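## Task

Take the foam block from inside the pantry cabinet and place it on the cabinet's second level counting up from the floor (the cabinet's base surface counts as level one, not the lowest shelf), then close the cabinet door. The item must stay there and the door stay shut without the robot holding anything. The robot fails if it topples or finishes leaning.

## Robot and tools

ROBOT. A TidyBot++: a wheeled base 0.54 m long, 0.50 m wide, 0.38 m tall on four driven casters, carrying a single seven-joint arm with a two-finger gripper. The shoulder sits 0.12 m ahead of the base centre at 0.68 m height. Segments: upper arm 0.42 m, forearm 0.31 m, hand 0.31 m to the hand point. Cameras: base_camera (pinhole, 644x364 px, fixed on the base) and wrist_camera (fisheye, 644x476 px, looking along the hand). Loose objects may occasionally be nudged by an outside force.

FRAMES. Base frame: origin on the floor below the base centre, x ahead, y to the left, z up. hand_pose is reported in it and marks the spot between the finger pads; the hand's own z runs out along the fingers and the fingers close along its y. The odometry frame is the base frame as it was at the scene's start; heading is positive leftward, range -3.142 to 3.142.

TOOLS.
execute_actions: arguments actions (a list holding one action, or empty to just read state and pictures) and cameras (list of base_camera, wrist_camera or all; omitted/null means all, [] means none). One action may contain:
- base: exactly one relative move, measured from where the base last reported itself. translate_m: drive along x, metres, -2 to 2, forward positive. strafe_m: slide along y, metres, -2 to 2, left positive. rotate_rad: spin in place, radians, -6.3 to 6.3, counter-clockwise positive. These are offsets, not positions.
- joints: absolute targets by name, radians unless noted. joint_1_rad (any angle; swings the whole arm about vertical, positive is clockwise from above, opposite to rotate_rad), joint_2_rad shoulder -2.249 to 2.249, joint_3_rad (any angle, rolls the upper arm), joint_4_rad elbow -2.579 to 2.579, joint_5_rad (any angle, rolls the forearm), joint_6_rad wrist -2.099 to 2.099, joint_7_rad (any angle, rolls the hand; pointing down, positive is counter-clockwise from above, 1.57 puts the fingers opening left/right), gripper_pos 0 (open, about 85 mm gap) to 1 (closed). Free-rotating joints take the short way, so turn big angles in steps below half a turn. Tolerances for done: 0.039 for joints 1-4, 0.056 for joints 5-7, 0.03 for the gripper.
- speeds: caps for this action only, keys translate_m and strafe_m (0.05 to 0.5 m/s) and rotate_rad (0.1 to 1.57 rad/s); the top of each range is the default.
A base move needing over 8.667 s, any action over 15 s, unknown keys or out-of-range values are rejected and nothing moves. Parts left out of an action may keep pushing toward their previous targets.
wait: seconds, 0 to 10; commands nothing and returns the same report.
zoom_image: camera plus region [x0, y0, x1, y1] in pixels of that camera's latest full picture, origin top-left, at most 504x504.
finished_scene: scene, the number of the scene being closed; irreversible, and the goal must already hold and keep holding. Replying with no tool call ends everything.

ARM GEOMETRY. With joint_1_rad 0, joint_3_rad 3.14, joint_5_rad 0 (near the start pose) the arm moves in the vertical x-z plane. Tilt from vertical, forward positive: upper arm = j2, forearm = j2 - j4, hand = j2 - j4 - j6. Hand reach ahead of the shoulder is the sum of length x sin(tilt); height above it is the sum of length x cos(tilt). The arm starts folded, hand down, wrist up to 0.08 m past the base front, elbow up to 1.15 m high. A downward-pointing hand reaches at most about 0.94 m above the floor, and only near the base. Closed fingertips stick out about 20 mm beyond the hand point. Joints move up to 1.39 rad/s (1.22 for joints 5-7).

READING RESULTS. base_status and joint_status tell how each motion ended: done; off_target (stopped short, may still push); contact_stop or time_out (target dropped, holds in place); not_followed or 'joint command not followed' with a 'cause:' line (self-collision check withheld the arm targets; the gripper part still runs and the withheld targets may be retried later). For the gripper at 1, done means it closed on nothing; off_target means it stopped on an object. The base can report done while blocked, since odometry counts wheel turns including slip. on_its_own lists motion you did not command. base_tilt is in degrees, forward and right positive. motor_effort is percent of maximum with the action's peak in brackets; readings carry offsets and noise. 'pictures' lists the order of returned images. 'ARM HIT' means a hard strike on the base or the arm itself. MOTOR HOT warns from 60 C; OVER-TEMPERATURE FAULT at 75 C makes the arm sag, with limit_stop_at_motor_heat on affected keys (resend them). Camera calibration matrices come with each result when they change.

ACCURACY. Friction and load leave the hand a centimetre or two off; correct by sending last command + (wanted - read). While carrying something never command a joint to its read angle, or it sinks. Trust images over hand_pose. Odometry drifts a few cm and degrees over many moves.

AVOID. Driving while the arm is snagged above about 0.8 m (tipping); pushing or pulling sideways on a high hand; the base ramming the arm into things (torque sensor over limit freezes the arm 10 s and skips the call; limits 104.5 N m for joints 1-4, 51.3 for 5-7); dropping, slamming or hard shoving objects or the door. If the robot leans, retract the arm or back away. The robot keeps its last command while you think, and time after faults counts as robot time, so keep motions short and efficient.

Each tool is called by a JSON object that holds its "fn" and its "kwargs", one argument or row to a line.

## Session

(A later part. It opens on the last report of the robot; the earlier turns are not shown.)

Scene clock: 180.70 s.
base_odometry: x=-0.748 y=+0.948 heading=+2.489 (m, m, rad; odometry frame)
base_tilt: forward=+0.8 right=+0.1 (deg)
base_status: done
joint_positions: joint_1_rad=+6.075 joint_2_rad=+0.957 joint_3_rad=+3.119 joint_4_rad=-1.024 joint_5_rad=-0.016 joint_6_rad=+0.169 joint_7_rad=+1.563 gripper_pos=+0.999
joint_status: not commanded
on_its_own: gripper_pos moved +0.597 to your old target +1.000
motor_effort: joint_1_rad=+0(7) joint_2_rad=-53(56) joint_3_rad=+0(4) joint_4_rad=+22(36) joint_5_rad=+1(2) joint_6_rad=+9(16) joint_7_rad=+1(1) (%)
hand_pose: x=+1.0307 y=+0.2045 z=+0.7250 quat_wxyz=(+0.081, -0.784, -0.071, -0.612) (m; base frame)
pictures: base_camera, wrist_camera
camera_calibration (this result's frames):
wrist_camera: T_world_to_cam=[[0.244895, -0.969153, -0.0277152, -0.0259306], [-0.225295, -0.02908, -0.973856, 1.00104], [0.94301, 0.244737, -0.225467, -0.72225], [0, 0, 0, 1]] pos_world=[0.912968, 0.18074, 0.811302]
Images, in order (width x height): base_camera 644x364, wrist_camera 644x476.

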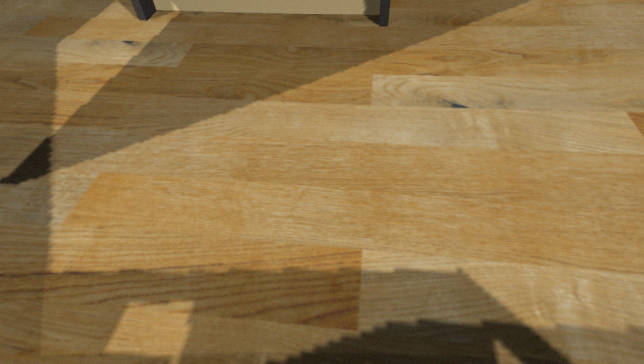

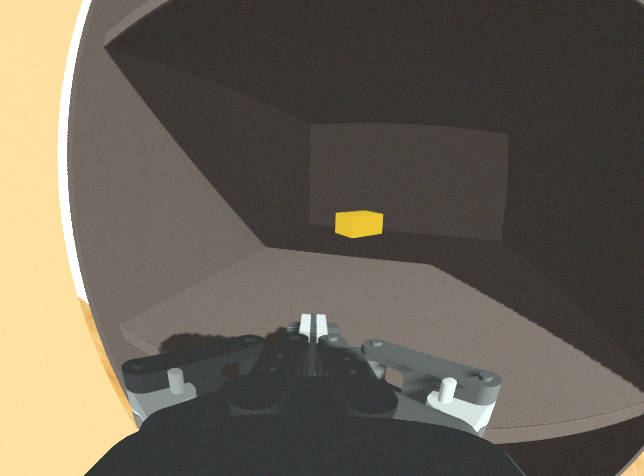

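{"fn": "execute_actions", "kwargs": {
  "actions": [
    {"base":{"translate_m":0.36},"joints":{"gripper_pos":0,"joint_2_rad":0.99,"joint_4_rad":-1.02,"joint_6_rad":0.17},"speeds":{"translate_m":0.2}}
  ],
  "cameras": ["wrist_camera"]
}}

Scene clock: 187.20 s.
base_odometry: x=-1.034 y=+1.166 heading=+2.490 (m, m, rad; odometry frame)
base_tilt: forward=+0.8 right=+0.1 (deg)
base_status: done
joint_positions: joint_1_rad=+6.076 joint_2_rad=+0.971 joint_3_rad=+3.119 joint_4_rad=-1.024 joint_5_rad=-0.016 joint_6_rad=+0.169 joint_7_rad=+1.563 gripper_pos=+0.000
joint_status: all done
motor_effort: joint_1_rad=-1(3) joint_2_rad=-52(54) joint_3_rad=+0(1) joint_4_rad=+22(23) joint_5_rad=+0(0) joint_6_rad=+9(10) joint_7_rad=+1(1) (%)
hand_pose: x=+1.0312 y=+0.2042 z=+0.7118 quat_wxyz=(+0.081, -0.788, -0.071, -0.606) (m; base frame)
pictures: wrist_camera
camera_calibration (this result's frames):
wrist_camera: T_world_to_cam=[[0.244082, -0.969343, -0.0282691, -0.0254562], [-0.238719, -0.031805, -0.970568, 1.00039], [0.939913, 0.243646, -0.239164, -0.712543], [0, 0, 0, 1]] pos_world=[0.914755, 0.18075, 0.799813]
Images, in order (width x height): wrist_camera 644x476.

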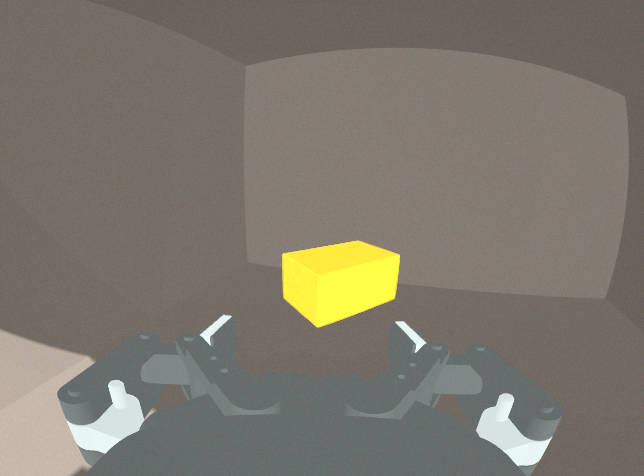

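{"fn": "execute_actions", "kwargs": {
  "actions": [
    {"base":{"translate_m":0.135},"speeds":{"translate_m":0.06}}
  ],
  "cameras": ["wrist_camera"]
}}

{"fn": "execute_actions", "kwargs": {
  "actions": [
    {"joints":{"gripper_pos":1}}
  ],
  "cameras": ["wrist_camera"]
}}

Scene clock: 193.63 s.
base_odometry: x=-1.138 y=+1.246 heading=+2.488 (m, m, rad; odometry frame)
base_tilt: forward=+0.7 right=+0.1 (deg)
base_status: translate_m time_out (by the wheels' count: +0.131 of +0.135)
joint_positions: joint_1_rad=+6.070 joint_2_rad=+0.896 joint_3_rad=+3.119 joint_4_rad=-1.128 joint_5_rad=-0.016 joint_6_rad=+0.139 joint_7_rad=+1.563 gripper_pos=+0.000
joint_status: not commanded
motor_effort: joint_1_rad=+0(7) joint_2_rad=-32(54) joint_3_rad=+1(4) joint_4_rad=+41(49) joint_5_rad=+2(2) joint_6_rad=+18(21) joint_7_rad=+2(2) (%)
hand_pose: x=+1.0029 y=+0.2040 z=+0.7115 quat_wxyz=(+0.080, -0.805, -0.076, -0.583) (m; base frame)
pictures: wrist_camera
camera_calibration (this result's frames):
wrist_camera: T_world_to_cam=[[0.250115, -0.967787, -0.0288331, -0.0247041], [-0.292917, -0.0472502, -0.95497, 1.03971], [0.922845, 0.247298, -0.295299, -0.629592], [0, 0, 0, 1]] pos_world=[0.891742, 0.180915, 0.806258]
Images, in order (width x height): wrist_camera 644x476.

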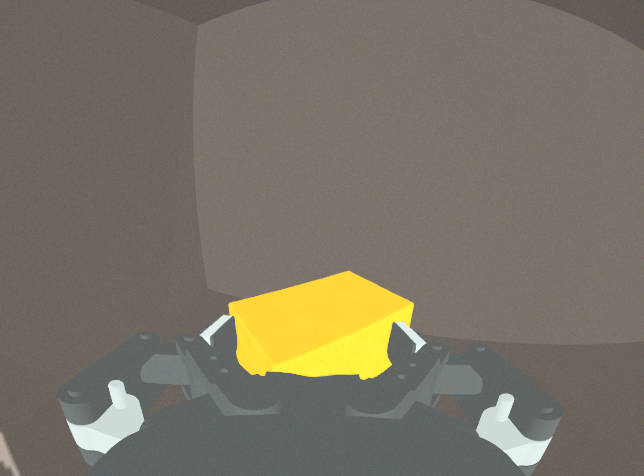

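not run: a stop came earlier in this reply.

Jammed deep against the back; try closing here.

{"fn": "execute_actions", "kwargs": {
  "actions": [
    {"base":{"translate_m":-0.015},"joints":{"gripper_pos":1}}
  ],
  "cameras": ["wrist_camera"]
}}

{"fn": "execute_actions", "kwargs": {
  "actions": [
    {"base":{"translate_m":-0.1},"joints":{"joint_2_rad":0.95},"speeds":{"translate_m":0.06}}
  ],
  "cameras": ["wrist_camera"]
}}

Scene clock: 197.20 s.
base_odometry: x=-1.124 y=+1.235 heading=+2.486 (m, m, rad; odometry frame)
base_tilt: forward=+0.7 right=+0.1 (deg)
base_status: translate_m time_out (by the wheels' count: -0.018 of -0.015)
joint_positions: joint_1_rad=+6.073 joint_2_rad=+0.909 joint_3_rad=+3.119 joint_4_rad=-1.103 joint_5_rad=-0.016 joint_6_rad=+0.139 joint_7_rad=+1.563 gripper_pos=+0.212
joint_status: gripper_pos off_target (ended at +0.212, target +1.000)
motor_effort: joint_1_rad=+2(3) joint_2_rad=-37(39) joint_3_rad=+2(2) joint_4_rad=+36(39) joint_5_rad=+1(1) joint_6_rad=+16(17) joint_7_rad=+2(2) (%)
hand_pose: x=+1.0093 y=+0.2033 z=+0.7136 quat_wxyz=(+0.080, -0.802, -0.075, -0.587) (m; base frame)
pictures: wrist_camera
camera_calibration (this result's frames):
wrist_camera: T_world_to_cam=[[0.247953, -0.968344, -0.0287963, -0.0247319], [-0.28256, -0.0438557, -0.958247, 1.03479], [0.92665, 0.245736, -0.284489, -0.645939], [0, 0, 0, 1]] pos_world=[0.897081, 0.180163, 0.807106]
Images, in order (width x height): wrist_camera 644x476.

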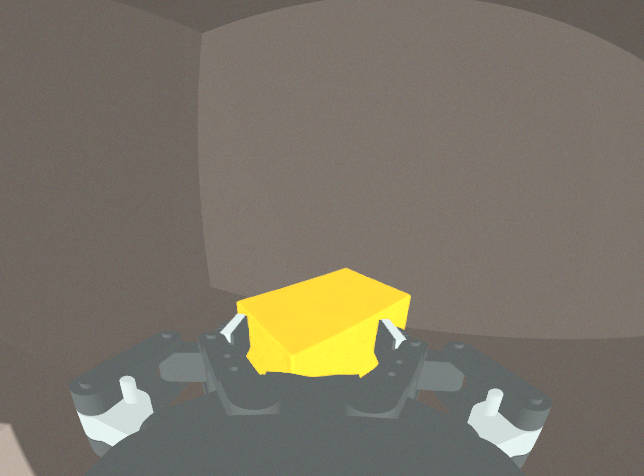

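not run: a stop came earlier in this reply.

{"fn": "execute_actions", "kwargs": {
  "actions": [
    {"base":{"translate_m":-0.1},"joints":{"joint_2_rad":0.95},"speeds":{"translate_m":0.08}}
  ],
  "cameras": ["wrist_camera"]
}}

Scene clock: 200.07 s.
base_odometry: x=-1.045 y=+1.174 heading=+2.487 (m, m, rad; odometry frame)
base_tilt: forward=+0.8 right=+0.1 (deg)
base_status: done
joint_positions: joint_1_rad=+6.080 joint_2_rad=+0.938 joint_3_rad=+3.118 joint_4_rad=-1.033 joint_5_rad=-0.016 joint_6_rad=+0.139 joint_7_rad=+1.563 gripper_pos=+0.999
joint_status: all done
on_its_own: gripper_pos moved +0.787 to your old target +1.000
motor_effort: joint_1_rad=-1(8) joint_2_rad=-52(52) joint_3_rad=+0(5) joint_4_rad=+22(36) joint_5_rad=+0(2) joint_6_rad=+9(16) joint_7_rad=+1(2) (%)
hand_pose: x=+1.0265 y=+0.2002 z=+0.7284 quat_wxyz=(+0.080, -0.790, -0.070, -0.604) (m; base frame)
pictures: wrist_camera
camera_calibration (this result's frames):
wrist_camera: T_world_to_cam=[[0.241567, -0.969956, -0.0288244, -0.024667], [-0.244188, -0.032013, -0.969199, 1.01985], [0.939158, 0.241165, -0.244585, -0.697887], [0, 0, 0, 1]] pos_world=[0.91042, 0.177029, 0.817039]
Images, in order (width x height): wrist_camera 644x476.

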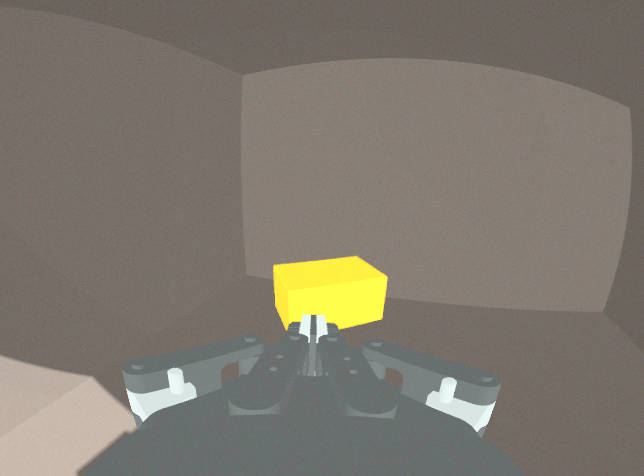

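{"fn": "execute_actions", "kwargs": {
  "actions": [
    {"joints":{"gripper_pos":0,"joint_2_rad":0.975,"joint_4_rad":-1.02,"joint_6_rad":0.17}}
  ],
  "cameras": []
}}

{"fn": "execute_actions", "kwargs": {
  "actions": [
    {"base":{"translate_m":0.085},"speeds":{"translate_m":0.06}}
  ],
  "cameras": ["wrist_camera"]
}}

Scene clock: 203.17 s.
base_odometry: x=-1.045 y=+1.174 heading=+2.487 (m, m, rad; odometry frame)
base_tilt: forward=+0.8 right=+0.1 (deg)
base_status: not commanded
joint_positions: joint_1_rad=+6.080 joint_2_rad=+0.955 joint_3_rad=+3.118 joint_4_rad=-1.033 joint_5_rad=-0.016 joint_6_rad=+0.139 joint_7_rad=+1.563 gripper_pos=+0.000
joint_status: all done
motor_effort: joint_1_rad=-1(1) joint_2_rad=-52(54) joint_3_rad=+0(0) joint_4_rad=+22(23) joint_5_rad=+0(0) joint_6_rad=+9(9) joint_7_rad=+1(1) (%)
hand_pose: x=+1.0271 y=+0.2003 z=+0.7125 quat_wxyz=(+0.079, -0.795, -0.071, -0.597) (m; base frame)
pictures: none
No camera images: the call's "cameras" was empty. Leave "cameras" out to get every camera's image.

Scene clock: 205.07 s.
base_odometry: x=-1.113 y=+1.226 heading=+2.487 (m, m, rad; odometry frame)
base_tilt: forward=+0.8 right=+0.1 (deg)
base_status: done
joint_positions: joint_1_rad=+6.080 joint_2_rad=+0.955 joint_3_rad=+3.118 joint_4_rad=-1.033 joint_5_rad=-0.016 joint_6_rad=+0.139 joint_7_rad=+1.563 gripper_pos=+0.000
joint_status: not commanded
motor_effort: joint_1_rad=+0(4) joint_2_rad=-51(54) joint_3_rad=+0(2) joint_4_rad=+22(23) joint_5_rad=+1(0) joint_6_rad=+9(9) joint_7_rad=+1(1) (%)
hand_pose: x=+1.0272 y=+0.2003 z=+0.7119 quat_wxyz=(+0.079, -0.795, -0.071, -0.597) (m; base frame)
pictures: wrist_camera
camera_calibration (this result's frames):
wrist_camera: T_world_to_cam=[[0.241021, -0.97007, -0.0295386, -0.0241151], [-0.260964, -0.0354636, -0.964697, 1.01878], [0.934776, 0.240221, -0.261701, -0.685696], [0, 0, 0, 1]] pos_world=[0.91265, 0.177455, 0.802653]
Images, in order (width x height): wrist_camera 644x476.

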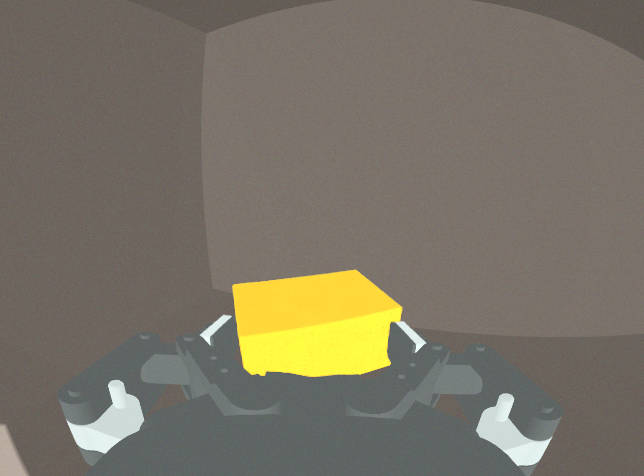

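Between the fingers. Slightly deeper and close.

{"fn": "execute_actions", "kwargs": {
  "actions": [
    {"base":{"translate_m":0.015}}
  ],
  "cameras": []
}}

{"fn": "execute_actions", "kwargs": {
  "actions": [
    {"joints":{"gripper_pos":1}}
  ],
  "cameras": ["wrist_camera"]
}}

Scene clock: 207.73 s.
base_odometry: x=-1.124 y=+1.235 heading=+2.488 (m, m, rad; odometry frame)
base_tilt: forward=+0.8 right=+0.1 (deg)
base_status: done
joint_positions: joint_1_rad=+6.079 joint_2_rad=+0.936 joint_3_rad=+3.119 joint_4_rad=-1.063 joint_5_rad=-0.016 joint_6_rad=+0.139 joint_7_rad=+1.563 gripper_pos=+0.000
joint_status: not commanded
motor_effort: joint_1_rad=-1(4) joint_2_rad=-44(52) joint_3_rad=+0(1) joint_4_rad=+29(40) joint_5_rad=+1(1) joint_6_rad=+12(17) joint_7_rad=+1(2) (%)
hand_pose: x=+1.0202 y=+0.1995 z=+0.7122 quat_wxyz=(+0.079, -0.798, -0.071, -0.593) (m; base frame)
pictures: none
No camera images: the call's "cameras" was empty. Leave "cameras" out to get every camera's image.

Scene clock: 208.83 s.
base_odometry: x=-1.123 y=+1.234 heading=+2.488 (m, m, rad; odometry frame)
base_tilt: forward=+0.7 right=+0.1 (deg)
base_status: not commanded
joint_positions: joint_1_rad=+6.077 joint_2_rad=+0.892 joint_3_rad=+3.118 joint_4_rad=-1.127 joint_5_rad=-0.016 joint_6_rad=+0.138 joint_7_rad=+1.563 gripper_pos=+0.394
joint_status: gripper_pos off_target (ended at +0.394, target +1.000)
motor_effort: joint_1_rad=+2(3) joint_2_rad=-35(44) joint_3_rad=+2(3) joint_4_rad=+43(45) joint_5_rad=+2(2) joint_6_rad=+20(20) joint_7_rad=+3(3) (%)
hand_pose: x=+1.0039 y=+0.1992 z=+0.7153 quat_wxyz=(+0.078, -0.804, -0.074, -0.584) (m; base frame)
pictures: wrist_camera
camera_calibration (this result's frames):
wrist_camera: T_world_to_cam=[[0.244914, -0.969099, -0.0293855, -0.0237155], [-0.289998, -0.0443008, -0.956001, 1.04064], [0.925159, 0.24266, -0.291887, -0.632088], [0, 0, 0, 1]] pos_world=[0.892374, 0.176501, 0.809657]
Images, in order (width x height): wrist_camera 644x476.

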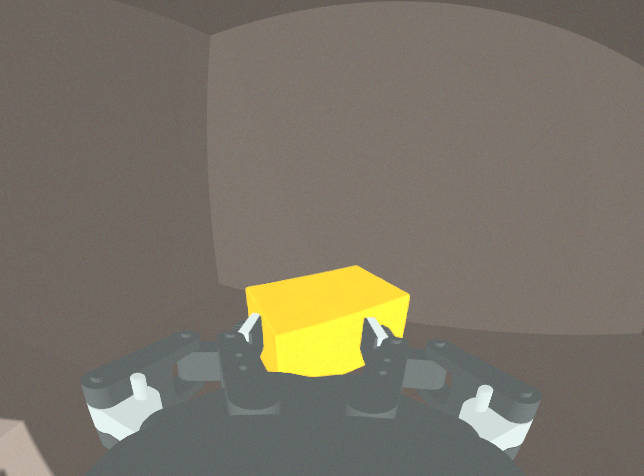

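{"fn": "execute_actions", "kwargs": {
  "actions": [
    {"base":{"translate_m":-0.03},"joints":{"gripper_pos":0}}
  ],
  "cameras": []
}}

{"fn": "execute_actions", "kwargs": {
  "actions": [
    {"joints":{"joint_2_rad":1.02,"joint_4_rad":-1.02,"joint_6_rad":0.19,"joint_1_rad":-0.19}}
  ],
  "cameras": ["wrist_camera"]
}}

Scene clock: 212.03 s.
base_odometry: x=-1.100 y=+1.216 heading=+2.487 (m, m, rad; odometry frame)
base_tilt: forward=+0.8 right=+0.0 (deg)
base_status: done
joint_positions: joint_1_rad=+6.081 joint_2_rad=+0.963 joint_3_rad=+3.119 joint_4_rad=-1.027 joint_5_rad=-0.016 joint_6_rad=+0.138 joint_7_rad=+1.563 gripper_pos=+0.000
joint_status: all done
motor_effort: joint_1_rad=-1(4) joint_2_rad=-52(54) joint_3_rad=-1(2) joint_4_rad=+22(41) joint_5_rad=+0(3) joint_6_rad=+9(18) joint_7_rad=+1(3) (%)
hand_pose: x=+1.0292 y=+0.1984 z=+0.7086 quat_wxyz=(+0.078, -0.796, -0.070, -0.596) (m; base frame)
pictures: none
No camera images: the call's "cameras" was empty. Leave "cameras" out to get every camera's image.

Scene clock: 212.77 s.
base_odometry: x=-1.100 y=+1.216 heading=+2.487 (m, m, rad; odometry frame)
base_tilt: forward=+0.8 right=+0.1 (deg)
base_status: not commanded
joint_positions: joint_1_rad=+6.081 joint_2_rad=+0.987 joint_3_rad=+3.119 joint_4_rad=-1.026 joint_5_rad=-0.016 joint_6_rad=+0.160 joint_7_rad=+1.563 gripper_pos=+0.000
joint_status: all done
motor_effort: joint_1_rad=-1(0) joint_2_rad=-50(54) joint_3_rad=+0(1) joint_4_rad=+20(22) joint_5_rad=+0(1) joint_6_rad=+8(9) joint_7_rad=+1(0) (%)
hand_pose: x=+1.0318 y=+0.1987 z=+0.6927 quat_wxyz=(+0.078, -0.796, -0.070, -0.596) (m; base frame)
pictures: wrist_camera
camera_calibration (this result's frames):
wrist_camera: T_world_to_cam=[[0.237774, -0.970891, -0.0288912, -0.0242642], [-0.264268, -0.0360406, -0.963776, 1.00431], [0.93468, 0.236796, -0.265145, -0.69148], [0, 0, 0, 1]] pos_world=[0.917488, 0.176378, 0.783884]
Images, in order (width x height): wrist_camera 644x476.

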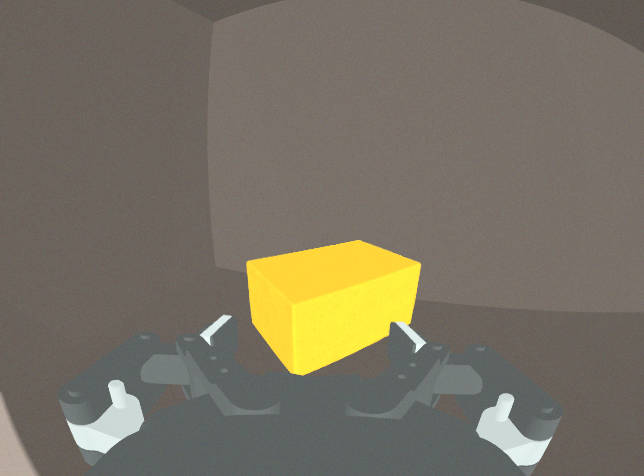

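{"fn": "execute_actions", "kwargs": {
  "actions": [
    {"base":{"strafe_m":-0.06},"speeds":{"strafe_m":0.05}}
  ],
  "cameras": ["wrist_camera"]
}}

Scene clock: 218.07 s.
base_odometry: x=-1.063 y=+1.264 heading=+2.487 (m, m, rad; odometry frame)
base_tilt: forward=+0.8 right=+0.1 (deg)
base_status: done
joint_positions: joint_1_rad=+6.071 joint_2_rad=+0.987 joint_3_rad=+3.117 joint_4_rad=-1.026 joint_5_rad=-0.016 joint_6_rad=+0.160 joint_7_rad=+1.563 gripper_pos=+0.000
joint_status: not commanded
motor_effort: joint_1_rad=+6(8) joint_2_rad=-47(51) joint_3_rad=+3(4) joint_4_rad=+23(27) joint_5_rad=-2(2) joint_6_rad=+9(12) joint_7_rad=+0(0) (%)
hand_pose: x=+1.0291 y=+0.2096 z=+0.6924 quat_wxyz=(+0.082, -0.796, -0.074, -0.595) (m; base frame)
pictures: wrist_camera
camera_calibration (this result's frames):
wrist_camera: T_world_to_cam=[[0.249468, -0.967886, -0.0310249, -0.0241916], [-0.264914, -0.0373946, -0.963547, 1.00446], [0.931443, 0.248593, -0.265735, -0.690415], [0, 0, 0, 1]] pos_world=[0.915212, 0.185779, 0.783623]
Images, in order (width x height): wrist_camera 644x476.

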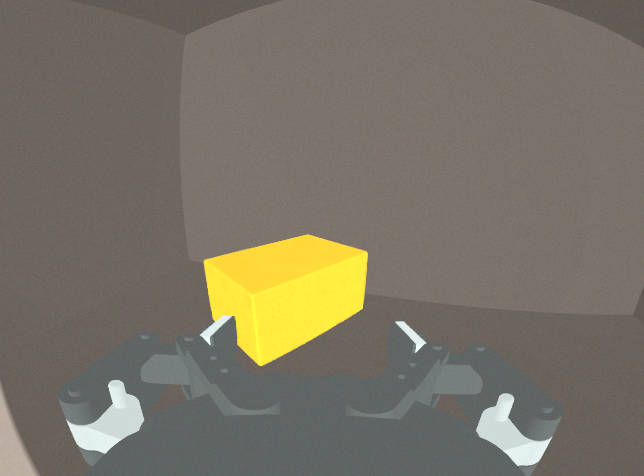

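{"fn": "execute_actions", "kwargs": {
  "actions": [
    {"base":{"strafe_m":0.03},"speeds":{"strafe_m":0.05}}
  ],
  "cameras": []
}}

{"fn": "execute_actions", "kwargs": {
  "actions": [
    {"base":{"translate_m":0.03},"speeds":{"translate_m":0.05}}
  ],
  "cameras": ["wrist_camera"]
}}

{"fn": "execute_actions", "kwargs": {
  "actions": [
    {"joints":{"joint_1_rad":-0.1}}
  ],
  "cameras": ["wrist_camera"]
}}

Scene clock: 220.93 s.
base_odometry: x=-1.081 y=+1.240 heading=+2.487 (m, m, rad; odometry frame)
base_tilt: forward=+0.8 right=+0.1 (deg)
base_status: done
joint_positions: joint_1_rad=+6.081 joint_2_rad=+0.988 joint_3_rad=+3.117 joint_4_rad=-1.026 joint_5_rad=-0.016 joint_6_rad=+0.161 joint_7_rad=+1.563 gripper_pos=+0.000
joint_status: not commanded
motor_effort: joint_1_rad=-1(6) joint_2_rad=-50(51) joint_3_rad=+0(3) joint_4_rad=+20(23) joint_5_rad=+0(1) joint_6_rad=+8(10) joint_7_rad=+1(0) (%)
hand_pose: x=+1.0314 y=+0.2008 z=+0.6927 quat_wxyz=(+0.079, -0.796, -0.070, -0.596) (m; base frame)
pictures: none
No camera images: the call's "cameras" was empty. Leave "cameras" out to get every camera's image.

Scene clock: 222.23 s.
base_odometry: x=-1.105 y=+1.258 heading=+2.487 (m, m, rad; odometry frame)
base_tilt: forward=+0.8 right=+0.1 (deg)
base_status: done
joint_positions: joint_1_rad=+6.059 joint_2_rad=+0.977 joint_3_rad=+3.111 joint_4_rad=-1.044 joint_5_rad=-0.016 joint_6_rad=+0.162 joint_7_rad=+1.563 gripper_pos=+0.000
joint_status: not commanded
motor_effort: joint_1_rad=+5(12) joint_2_rad=-43(52) joint_3_rad=+3(6) joint_4_rad=+26(33) joint_5_rad=+0(2) joint_6_rad=+10(14) joint_7_rad=+1(0) (%)
hand_pose: x=+1.0220 y=+0.2226 z=+0.6925 quat_wxyz=(+0.088, -0.797, -0.079, -0.592) (m; base frame)
pictures: wrist_camera
camera_calibration (this result's frames):
wrist_camera: T_world_to_cam=[[0.264166, -0.963809, -0.0358955, -0.0224465], [-0.270105, -0.0382009, -0.962073, 1.00763], [0.925883, 0.263842, -0.270421, -0.681499], [0, 0, 0, 1]] pos_world=[0.909083, 0.196667, 0.784315]
Images, in order (width x height): wrist_camera 644x476.

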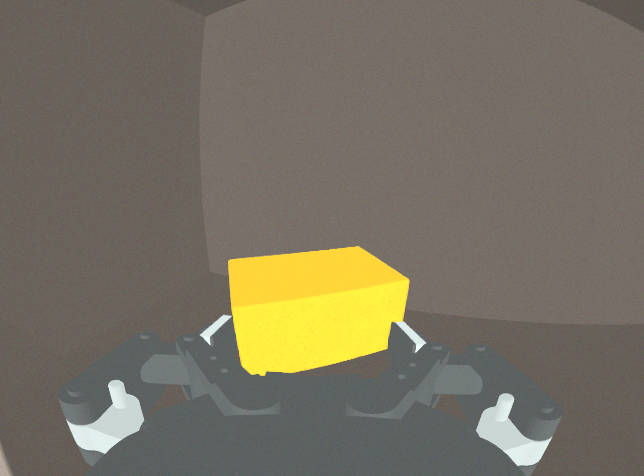

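Scene clock: 223.13 s.
base_odometry: x=-1.105 y=+1.258 heading=+2.487 (m, m, rad; odometry frame)
base_tilt: forward=+0.7 right=+0.1 (deg)
base_status: not commanded
joint_positions: joint_1_rad=+6.070 joint_2_rad=+0.977 joint_3_rad=+3.093 joint_4_rad=-1.044 joint_5_rad=-0.016 joint_6_rad=+0.162 joint_7_rad=+1.563 gripper_pos=+0.000
joint_status: joint_1_rad off_target (ended at +6.070, target +6.183)
motor_effort: joint_1_rad=+16(16) joint_2_rad=-42(44) joint_3_rad=+7(7) joint_4_rad=+24(26) joint_5_rad=-3(3) joint_6_rad=+9(10) joint_7_rad=+0(0) (%)
hand_pose: x=+1.0222 y=+0.2214 z=+0.6929 quat_wxyz=(+0.094, -0.798, -0.074, -0.591) (m; base frame)
pictures: wrist_camera
camera_calibration (this result's frames):
wrist_camera: T_world_to_cam=[[0.262965, -0.963476, -0.0506261, -0.0122469], [-0.27322, -0.0240405, -0.961651, 1.00785], [0.925311, 0.266712, -0.269562, -0.681857], [0, 0, 0, 1]] pos_world=[0.909514, 0.194289, 0.784774]
Images, in order (width x height): wrist_camera 644x476.

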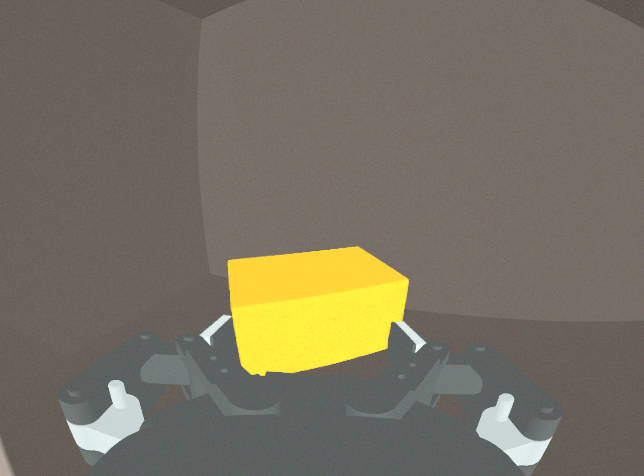

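{"fn": "execute_actions", "kwargs": {
  "actions": [
    {"base":{"translate_m":-0.07},"joints":{"joint_1_rad":-0.2},"speeds":{"translate_m":0.1}}
  ],
  "cameras": []
}}

{"fn": "execute_actions", "kwargs": {
  "actions": [
    {"joints":{"joint_1_rad":-0.16,"joint_2_rad":0.93,"gripper_pos":1}}
  ],
  "cameras": []
}}

{"fn": "execute_actions", "kwargs": {
  "actions": [
    {"base":{"translate_m":0.1},"speeds":{"translate_m":0.08}}
  ],
  "cameras": ["wrist_camera"]
}}

Scene clock: 227.83 s.
base_odometry: x=-1.049 y=+1.215 heading=+2.487 (m, m, rad; odometry frame)
base_tilt: forward=+0.8 right=+0.1 (deg)
base_status: done
joint_positions: joint_1_rad=+6.086 joint_2_rad=+0.990 joint_3_rad=+3.121 joint_4_rad=-1.024 joint_5_rad=-0.016 joint_6_rad=+0.164 joint_7_rad=+1.563 gripper_pos=+0.000
joint_status: all done
motor_effort: joint_1_rad=-2(14) joint_2_rad=-50(52) joint_3_rad=+0(7) joint_4_rad=+20(23) joint_5_rad=+0(2) joint_6_rad=+8(9) joint_7_rad=+1(0) (%)
hand_pose: x=+1.0334 y=+0.1937 z=+0.6923 quat_wxyz=(+0.075, -0.796, -0.068, -0.597) (m; base frame)
pictures: none
No camera images: the call's "cameras" was empty. Leave "cameras" out to get every camera's image.

Scene clock: 228.93 s.
base_odometry: x=-1.049 y=+1.215 heading=+2.487 (m, m, rad; odometry frame)
base_tilt: forward=+0.8 right=+0.1 (deg)
base_status: not commanded
joint_positions: joint_1_rad=+6.107 joint_2_rad=+0.947 joint_3_rad=+3.121 joint_4_rad=-1.024 joint_5_rad=-0.016 joint_6_rad=+0.164 joint_7_rad=+1.563 gripper_pos=+0.999
joint_status: all done
motor_effort: joint_1_rad=-1(1) joint_2_rad=-53(55) joint_3_rad=+0(1) joint_4_rad=+23(23) joint_5_rad=+0(0) joint_6_rad=+9(9) joint_7_rad=+1(1) (%)
hand_pose: x=+1.0360 y=+0.1745 z=+0.7328 quat_wxyz=(+0.071, -0.783, -0.059, -0.615) (m; base frame)
pictures: none
No camera images: the call's "cameras" was empty. Leave "cameras" out to get every camera's image.

Scene clock: 232.60 s.
base_odometry: x=-1.125 y=+1.274 heading=+2.482 (m, m, rad; odometry frame)
base_tilt: forward=+0.8 right=+0.1 (deg)
base_status: translate_m time_out (by the wheels' count: +0.096 of +0.100)
joint_positions: joint_1_rad=+6.119 joint_2_rad=+0.925 joint_3_rad=+3.125 joint_4_rad=-1.052 joint_5_rad=-0.016 joint_6_rad=+0.164 joint_7_rad=+1.563 gripper_pos=+0.999
joint_status: not commanded
motor_effort: joint_1_rad=+1(7) joint_2_rad=-52(59) joint_3_rad=+0(4) joint_4_rad=+26(35) joint_5_rad=+0(1) joint_6_rad=+9(12) joint_7_rad=+1(1) (%)
hand_pose: x=+1.0319 y=+0.1606 z=+0.7368 quat_wxyz=(+0.065, -0.785, -0.054, -0.613) (m; base frame)
pictures: wrist_camera
camera_calibration (this result's frames):
wrist_camera: T_world_to_cam=[[0.199491, -0.979639, -0.0226015, -0.0237469], [-0.225986, -0.0235513, -0.973846, 1.01141], [0.953485, 0.199381, -0.226083, -0.713099], [0, 0, 0, 1]] pos_world=[0.91323, 0.142735, 0.8232]
Images, in order (width x height): wrist_camera 644x476.

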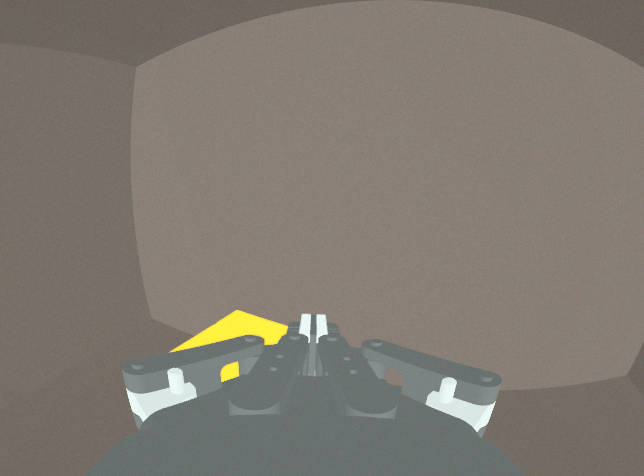

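{"fn": "execute_actions", "kwargs": {
  "actions": [
    {"base":{"translate_m":-0.02},"joints":{"joint_1_rad":-0.2,"joint_2_rad":0.93,"joint_4_rad":-1.02}}
  ],
  "cameras": ["wrist_camera"]
}}

{"fn": "execute_actions", "kwargs": {
  "actions": [
    {"joints":{"joint_2_rad":0.99}}
  ],
  "cameras": ["wrist_camera"]
}}

{"fn": "execute_actions", "kwargs": {
  "actions": [
    {"base":{"translate_m":-0.12},"speeds":{"translate_m":0.06}}
  ],
  "cameras": ["wrist_camera"]
}}

Scene clock: 241.83 s.
base_odometry: x=-1.110 y=+1.262 heading=+2.482 (m, m, rad; odometry frame)
base_tilt: forward=+0.8 right=+0.1 (deg)
base_status: done
joint_positions: joint_1_rad=+6.098 joint_2_rad=+0.924 joint_3_rad=+3.125 joint_4_rad=-1.036 joint_5_rad=-0.016 joint_6_rad=+0.164 joint_7_rad=+1.563 gripper_pos=+0.999
joint_status: all done
motor_effort: joint_1_rad=+0(0) joint_2_rad=-52(56) joint_3_rad=+0(1) joint_4_rad=+22(25) joint_5_rad=+0(0) joint_6_rad=+9(10) joint_7_rad=+1(1) (%)
hand_pose: x=+1.0312 y=+0.1804 z=+0.7462 quat_wxyz=(+0.072, -0.780, -0.062, -0.619) (m; base frame)
pictures: wrist_camera
camera_calibration (this result's frames):
wrist_camera: T_world_to_cam=[[0.220379, -0.975162, -0.0221806, -0.0266684], [-0.210462, -0.0253341, -0.977274, 1.00776], [0.952438, 0.220039, -0.210818, -0.728264], [0, 0, 0, 1]] pos_world=[0.911599, 0.159771, 0.830733]
Images, in order (width x height): wrist_camera 644x476.

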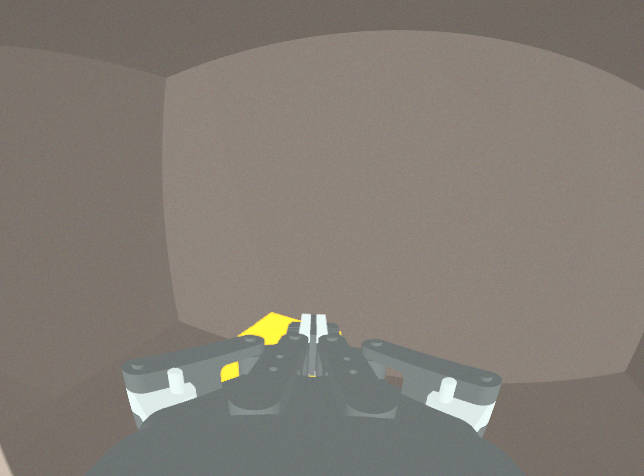

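Scene clock: 242.60 s.
base_odometry: x=-1.110 y=+1.262 heading=+2.482 (m, m, rad; odometry frame)
base_tilt: forward=+0.8 right=+0.1 (deg)
base_status: not commanded
joint_positions: joint_1_rad=+6.098 joint_2_rad=+0.940 joint_3_rad=+3.125 joint_4_rad=-1.027 joint_5_rad=-0.016 joint_6_rad=+0.169 joint_7_rad=+1.563 gripper_pos=+0.999
joint_status: joint_2_rad off_target (ended at +0.940, target +0.990)
motor_effort: joint_1_rad=-2(3) joint_2_rad=-47(52) joint_3_rad=-1(1) joint_4_rad=+19(22) joint_5_rad=+0(1) joint_6_rad=+7(9) joint_7_rad=+1(1) (%)
hand_pose: x=+1.0343 y=+0.1809 z=+0.7392 quat_wxyz=(+0.072, -0.780, -0.062, -0.618) (m; base frame)
pictures: wrist_camera
camera_calibration (this result's frames):
wrist_camera: T_world_to_cam=[[0.220098, -0.975222, -0.0223231, -0.0266357], [-0.211157, -0.0252895, -0.977125, 1.00214], [0.952349, 0.219777, -0.211492, -0.732204], [0, 0, 0, 1]] pos_world=[0.914786, 0.16029, 0.823764]
Images, in order (width x height): wrist_camera 644x476.

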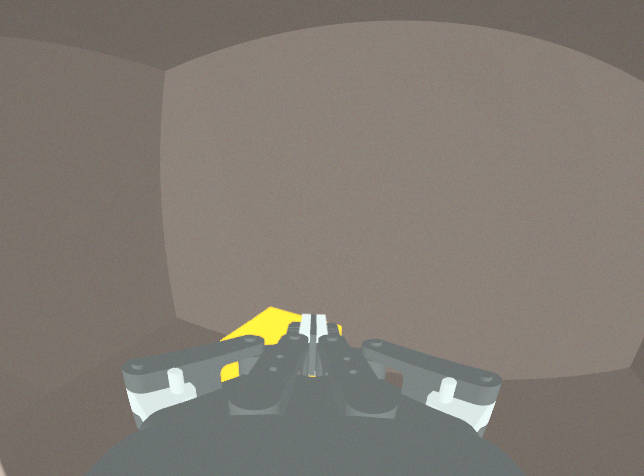

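Scene clock: 245.10 s.
base_odometry: x=-1.015 y=+1.188 heading=+2.482 (m, m, rad; odometry frame)
base_tilt: forward=+0.8 right=+0.1 (deg)
base_status: done
joint_positions: joint_1_rad=+6.098 joint_2_rad=+0.976 joint_3_rad=+3.125 joint_4_rad=-1.019 joint_5_rad=-0.016 joint_6_rad=+0.170 joint_7_rad=+1.563 gripper_pos=+0.999
joint_status: not commanded
motor_effort: joint_1_rad=-2(5) joint_2_rad=-53(54) joint_3_rad=+0(1) joint_4_rad=+22(23) joint_5_rad=+0(0) joint_6_rad=+9(9) joint_7_rad=+1(1) (%)
hand_pose: x=+1.0373 y=+0.1814 z=+0.7100 quat_wxyz=(+0.071, -0.789, -0.063, -0.608) (m; base frame)
pictures: wrist_camera
camera_calibration (this result's frames):
wrist_camera: T_world_to_cam=[[0.21935, -0.975365, -0.0234018, -0.0258801], [-0.237908, -0.0302104, -0.970818, 0.998451], [0.946195, 0.218517, -0.238674, -0.715429], [0, 0, 0, 1]] pos_world=[0.920152, 0.161254, 0.797955]
Images, in order (width x height): wrist_camera 644x476.

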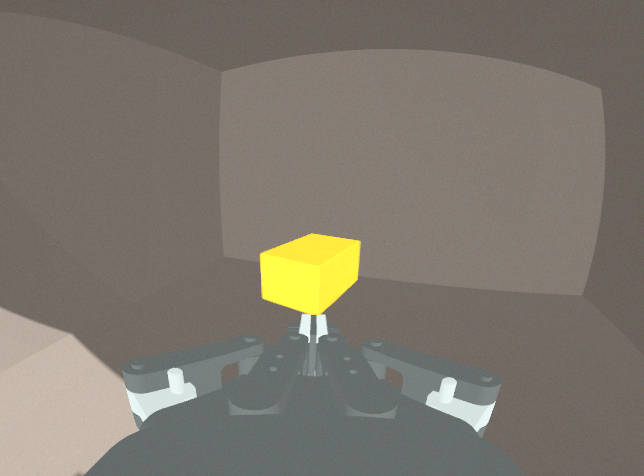

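{"fn": "execute_actions", "kwargs": {
  "actions": [
    {"joints":{"gripper_pos":0,"joint_1_rad":-0.225,"joint_2_rad":1.01}}
  ],
  "cameras": []
}}

{"fn": "execute_actions", "kwargs": {
  "actions": [
    {"base":{"translate_m":0.09},"speeds":{"translate_m":0.06}}
  ],
  "cameras": ["wrist_camera"]
}}

Scene clock: 248.30 s.
base_odometry: x=-1.015 y=+1.188 heading=+2.482 (m, m, rad; odometry frame)
base_tilt: forward=+0.8 right=+0.1 (deg)
base_status: not commanded
joint_positions: joint_1_rad=+6.073 joint_2_rad=+0.988 joint_3_rad=+3.125 joint_4_rad=-1.019 joint_5_rad=-0.016 joint_6_rad=+0.170 joint_7_rad=+1.563 gripper_pos=+0.000
joint_status: all done
motor_effort: joint_1_rad=-1(2) joint_2_rad=-53(53) joint_3_rad=+0(1) joint_4_rad=+22(22) joint_5_rad=-1(1) joint_6_rad=+9(9) joint_7_rad=+1(1) (%)
hand_pose: x=+1.0329 y=+0.2038 z=+0.6984 quat_wxyz=(+0.078, -0.792, -0.072, -0.602) (m; base frame)
pictures: none
No camera images: the call's "cameras" was empty. Leave "cameras" out to get every camera's image.

Scene clock: 250.27 s.
base_odometry: x=-1.086 y=+1.243 heading=+2.483 (m, m, rad; odometry frame)
base_tilt: forward=+0.8 right=+0.1 (deg)
base_status: done
joint_positions: joint_1_rad=+6.072 joint_2_rad=+0.989 joint_3_rad=+3.125 joint_4_rad=-1.019 joint_5_rad=-0.016 joint_6_rad=+0.170 joint_7_rad=+1.563 gripper_pos=+0.000
joint_status: not commanded
motor_effort: joint_1_rad=-2(2) joint_2_rad=-53(54) joint_3_rad=+0(1) joint_4_rad=+22(22) joint_5_rad=+0(0) joint_6_rad=+9(9) joint_7_rad=+1(1) (%)
hand_pose: x=+1.0327 y=+0.2049 z=+0.6974 quat_wxyz=(+0.078, -0.792, -0.073, -0.601) (m; base frame)
pictures: wrist_camera
camera_calibration (this result's frames):
wrist_camera: T_world_to_cam=[[0.244009, -0.969479, -0.0238796, -0.0284888], [-0.249796, -0.0390403, -0.967511, 0.997611], [0.937049, 0.242046, -0.251698, -0.70546], [0, 0, 0, 1]] pos_world=[0.917202, 0.182082, 0.786957]
Images, in order (width x height): wrist_camera 644x476.

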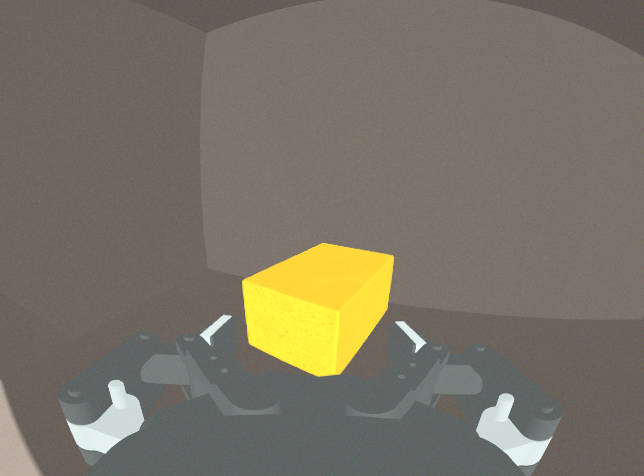

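Better aligned. A little deeper and close.

{"fn": "execute_actions", "kwargs": {
  "actions": [
    {"base":{"translate_m":0.025},"speeds":{"translate_m":0.05}}
  ],
  "cameras": []
}}

{"fn": "execute_actions", "kwargs": {
  "actions": [
    {"joints":{"gripper_pos":1}}
  ],
  "cameras": ["wrist_camera"]
}}

Scene clock: 252.43 s.
base_odometry: x=-1.106 y=+1.258 heading=+2.483 (m, m, rad; odometry frame)
base_tilt: forward=+0.8 right=+0.1 (deg)
base_status: done
joint_positions: joint_1_rad=+6.072 joint_2_rad=+0.990 joint_3_rad=+3.125 joint_4_rad=-1.019 joint_5_rad=-0.016 joint_6_rad=+0.170 joint_7_rad=+1.563 gripper_pos=+0.000
joint_status: not commanded
motor_effort: joint_1_rad=-1(2) joint_2_rad=-53(54) joint_3_rad=+0(1) joint_4_rad=+21(23) joint_5_rad=+0(0) joint_6_rad=+9(9) joint_7_rad=+1(1) (%)
hand_pose: x=+1.0326 y=+0.2051 z=+0.6967 quat_wxyz=(+0.078, -0.792, -0.073, -0.601) (m; base frame)
pictures: none
No camera images: the call's "cameras" was empty. Leave "cameras" out to get every camera's image.

Scene clock: 253.53 s.
base_odometry: x=-1.105 y=+1.258 heading=+2.483 (m, m, rad; odometry frame)
base_tilt: forward=+0.7 right=+0.1 (deg)
base_status: not commanded
joint_positions: joint_1_rad=+6.070 joint_2_rad=+0.982 joint_3_rad=+3.125 joint_4_rad=-1.031 joint_5_rad=-0.016 joint_6_rad=+0.170 joint_7_rad=+1.563 gripper_pos=+0.225
joint_status: gripper_pos off_target (ended at +0.225, target +1.000)
motor_effort: joint_1_rad=-3(6) joint_2_rad=-47(53) joint_3_rad=-1(2) joint_4_rad=+24(30) joint_5_rad=+1(0) joint_6_rad=+10(12) joint_7_rad=+1(1) (%)
hand_pose: x=+1.0298 y=+0.2056 z=+0.6973 quat_wxyz=(+0.078, -0.793, -0.074, -0.599) (m; base frame)
pictures: wrist_camera
camera_calibration (this result's frames):
wrist_camera: T_world_to_cam=[[0.245315, -0.969156, -0.0236118, -0.0287158], [-0.253887, -0.0407202, -0.966376, 1.00056], [0.935608, 0.243061, -0.256045, -0.698691], [0, 0, 0, 1]] pos_world=[0.914775, 0.182738, 0.787348]
Images, in order (width x height): wrist_camera 644x476.

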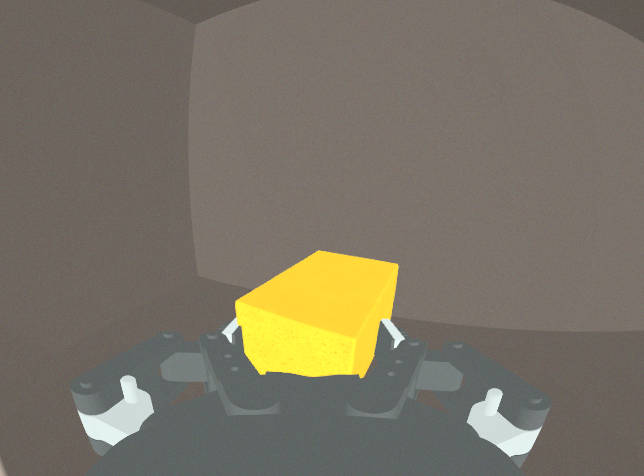

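{"fn": "execute_actions", "kwargs": {
  "actions": [
    {"joints":{"joint_2_rad":0.94}}
  ],
  "cameras": []
}}

{"fn": "execute_actions", "kwargs": {
  "actions": [
    {"base":{"translate_m":-0.5},"speeds":{"translate_m":0.25}}
  ],
  "cameras": ["wrist_camera"]
}}

{"fn": "execute_actions", "kwargs": {
  "actions": [
    {"joints":{"joint_1_rad":-0.12,"joint_2_rad":1.16,"joint_4_rad":-1.5,"joint_6_rad":0.92}}
  ]
}}

Scene clock: 256.97 s.
base_odometry: x=-1.105 y=+1.258 heading=+2.482 (m, m, rad; odometry frame)
base_tilt: forward=+0.8 right=+0.1 (deg)
base_status: not commanded
joint_positions: joint_1_rad=+6.070 joint_2_rad=+0.980 joint_3_rad=+3.125 joint_4_rad=-1.033 joint_5_rad=-0.016 joint_6_rad=+0.170 joint_7_rad=+1.563 gripper_pos=+0.225
joint_status: joint_2_rad off_target (ended at +0.980, target +0.940)
motor_effort: joint_1_rad=-4(3) joint_2_rad=-55(55) joint_3_rad=-1(1) joint_4_rad=+26(27) joint_5_rad=+0(1) joint_6_rad=+12(12) joint_7_rad=+1(1) (%)
hand_pose: x=+1.0295 y=+0.2056 z=+0.6986 quat_wxyz=(+0.078, -0.793, -0.074, -0.600) (m; base frame)
pictures: none
No camera images: the call's "cameras" was empty. Leave "cameras" out to get every camera's image.

Scene clock: 259.83 s.
base_odometry: x=-0.710 y=+0.952 heading=+2.483 (m, m, rad; odometry frame)
base_tilt: forward=+0.8 right=+0.1 (deg)
base_status: done
joint_positions: joint_1_rad=+6.067 joint_2_rad=+0.966 joint_3_rad=+3.125 joint_4_rad=-1.027 joint_5_rad=-0.016 joint_6_rad=+0.170 joint_7_rad=+1.563 gripper_pos=+0.225
joint_status: not commanded
motor_effort: joint_1_rad=-1(5) joint_2_rad=-53(56) joint_3_rad=+0(2) joint_4_rad=+22(26) joint_5_rad=+0(1) joint_6_rad=+9(12) joint_7_rad=+1(1) (%)
hand_pose: x=+1.0294 y=+0.2090 z=+0.7147 quat_wxyz=(+0.080, -0.787, -0.075, -0.607) (m; base frame)
pictures: wrist_camera
camera_calibration (this result's frames):
wrist_camera: T_world_to_cam=[[0.249191, -0.968183, -0.0229386, -0.0296703], [-0.234892, -0.0374441, -0.9713, 1.00067], [0.939537, 0.247427, -0.236749, -0.713434], [0, 0, 0, 1]] pos_world=[0.912741, 0.185266, 0.802367]
Images, in order (width x height): wrist_camera 644x476.

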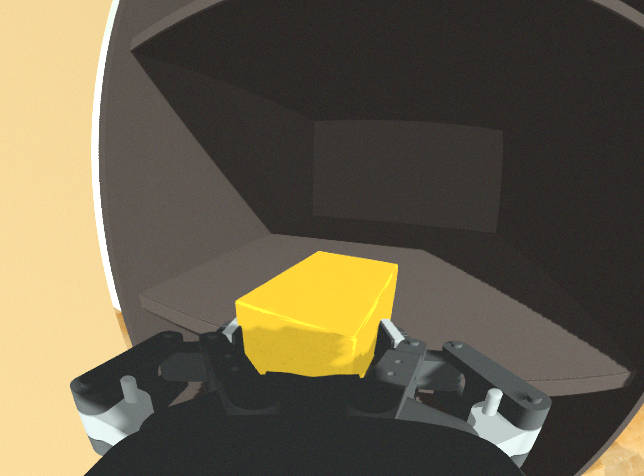

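Scene clock: 262.03 s.
base_odometry: x=-0.710 y=+0.952 heading=+2.483 (m, m, rad; odometry frame)
base_tilt: forward=+0.8 right=+0.0 (deg)
base_status: not commanded
joint_positions: joint_1_rad=+6.158 joint_2_rad=+1.171 joint_3_rad=+3.125 joint_4_rad=-1.499 joint_5_rad=-0.014 joint_6_rad=+0.886 joint_7_rad=+1.563 gripper_pos=+0.254
joint_status: all done
motor_effort: joint_1_rad=-2(6) joint_2_rad=-49(56) joint_3_rad=+0(3) joint_4_rad=+14(23) joint_5_rad=+0(3) joint_6_rad=+9(11) joint_7_rad=+1(0) (%)
hand_pose: x=+0.9462 y=+0.1107 z=+0.4997 quat_wxyz=(+0.048, -0.778, -0.037, -0.626) (m; base frame)
pictures: base_camera, wrist_camera
camera_calibration (this result's frames):
wrist_camera: T_world_to_cam=[[0.151682, -0.988309, -0.0154467, -0.018239], [-0.198812, -0.0151972, -0.97992, 0.73633], [0.968229, 0.151707, -0.198792, -0.697316], [0, 0, 0, 1]] pos_world=[0.824319, 0.0989521, 0.582642]
Images, in order (width x height): base_camera 644x364, wrist_camera 644x476.

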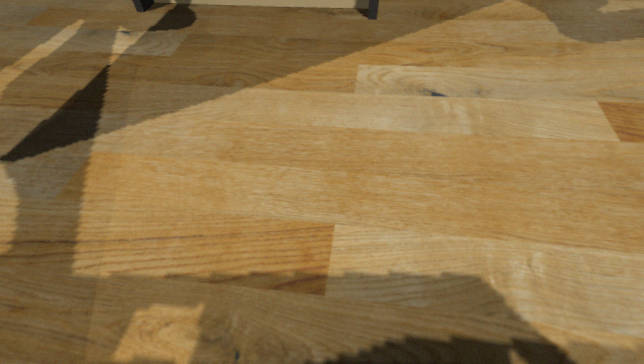

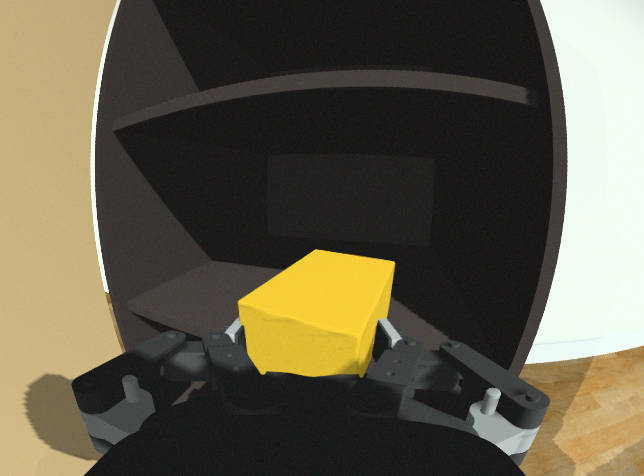

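{"fn": "execute_actions", "kwargs": {
  "actions": [
    {"base":{"translate_m":0.45},"speeds":{"translate_m":0.2}}
  ]
}}

Scene clock: 268.43 s.
base_odometry: x=-1.063 y=+1.225 heading=+2.483 (m, m, rad; odometry frame)
base_tilt: forward=+0.7 right=+0.1 (deg)
base_status: translate_m time_out (by the wheels' count: +0.446 of +0.450)
joint_positions: joint_1_rad=+6.129 joint_2_rad=+1.201 joint_3_rad=+3.117 joint_4_rad=-1.626 joint_5_rad=-0.014 joint_6_rad=+0.926 joint_7_rad=+1.563 gripper_pos=+0.254
joint_status: not commanded
motor_effort: joint_1_rad=+4(11) joint_2_rad=-55(63) joint_3_rad=+1(4) joint_4_rad=+33(60) joint_5_rad=+1(6) joint_6_rad=+8(11) joint_7_rad=+1(1) (%)
hand_pose: x=+0.8919 y=+0.1308 z=+0.4341 quat_wxyz=(+0.057, -0.812, -0.050, -0.578) (m; base frame)
pictures: base_camera, wrist_camera
camera_calibration (this result's frames):
wrist_camera: T_world_to_cam=[[0.181805, -0.983018, -0.0249432, -0.0146369], [-0.310986, -0.0334144, -0.949827, 0.750937], [0.932864, 0.18044, -0.311779, -0.584034], [0, 0, 0, 1]] pos_world=[0.781016, 0.116087, 0.530805]
Images, in order (width x height): base_camera 644x364, wrist_camera 644x476.

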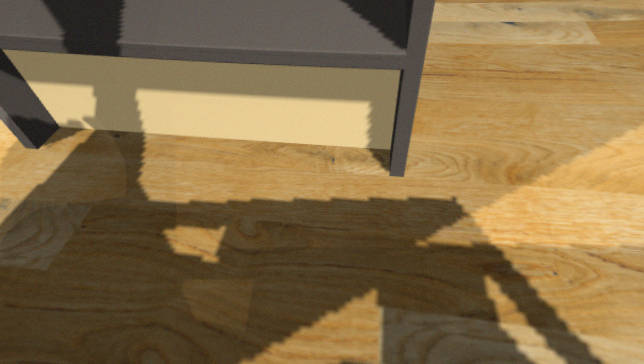

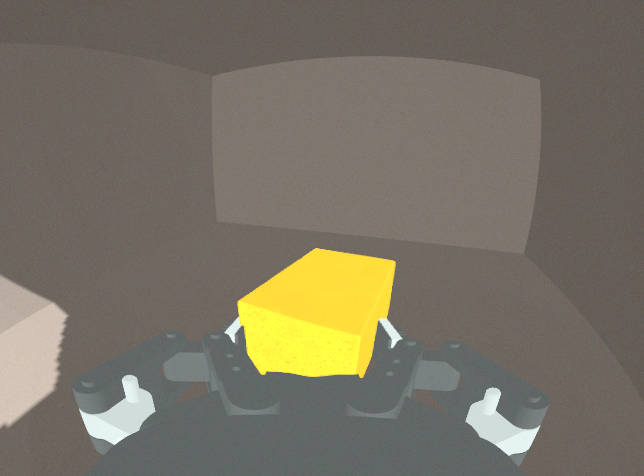

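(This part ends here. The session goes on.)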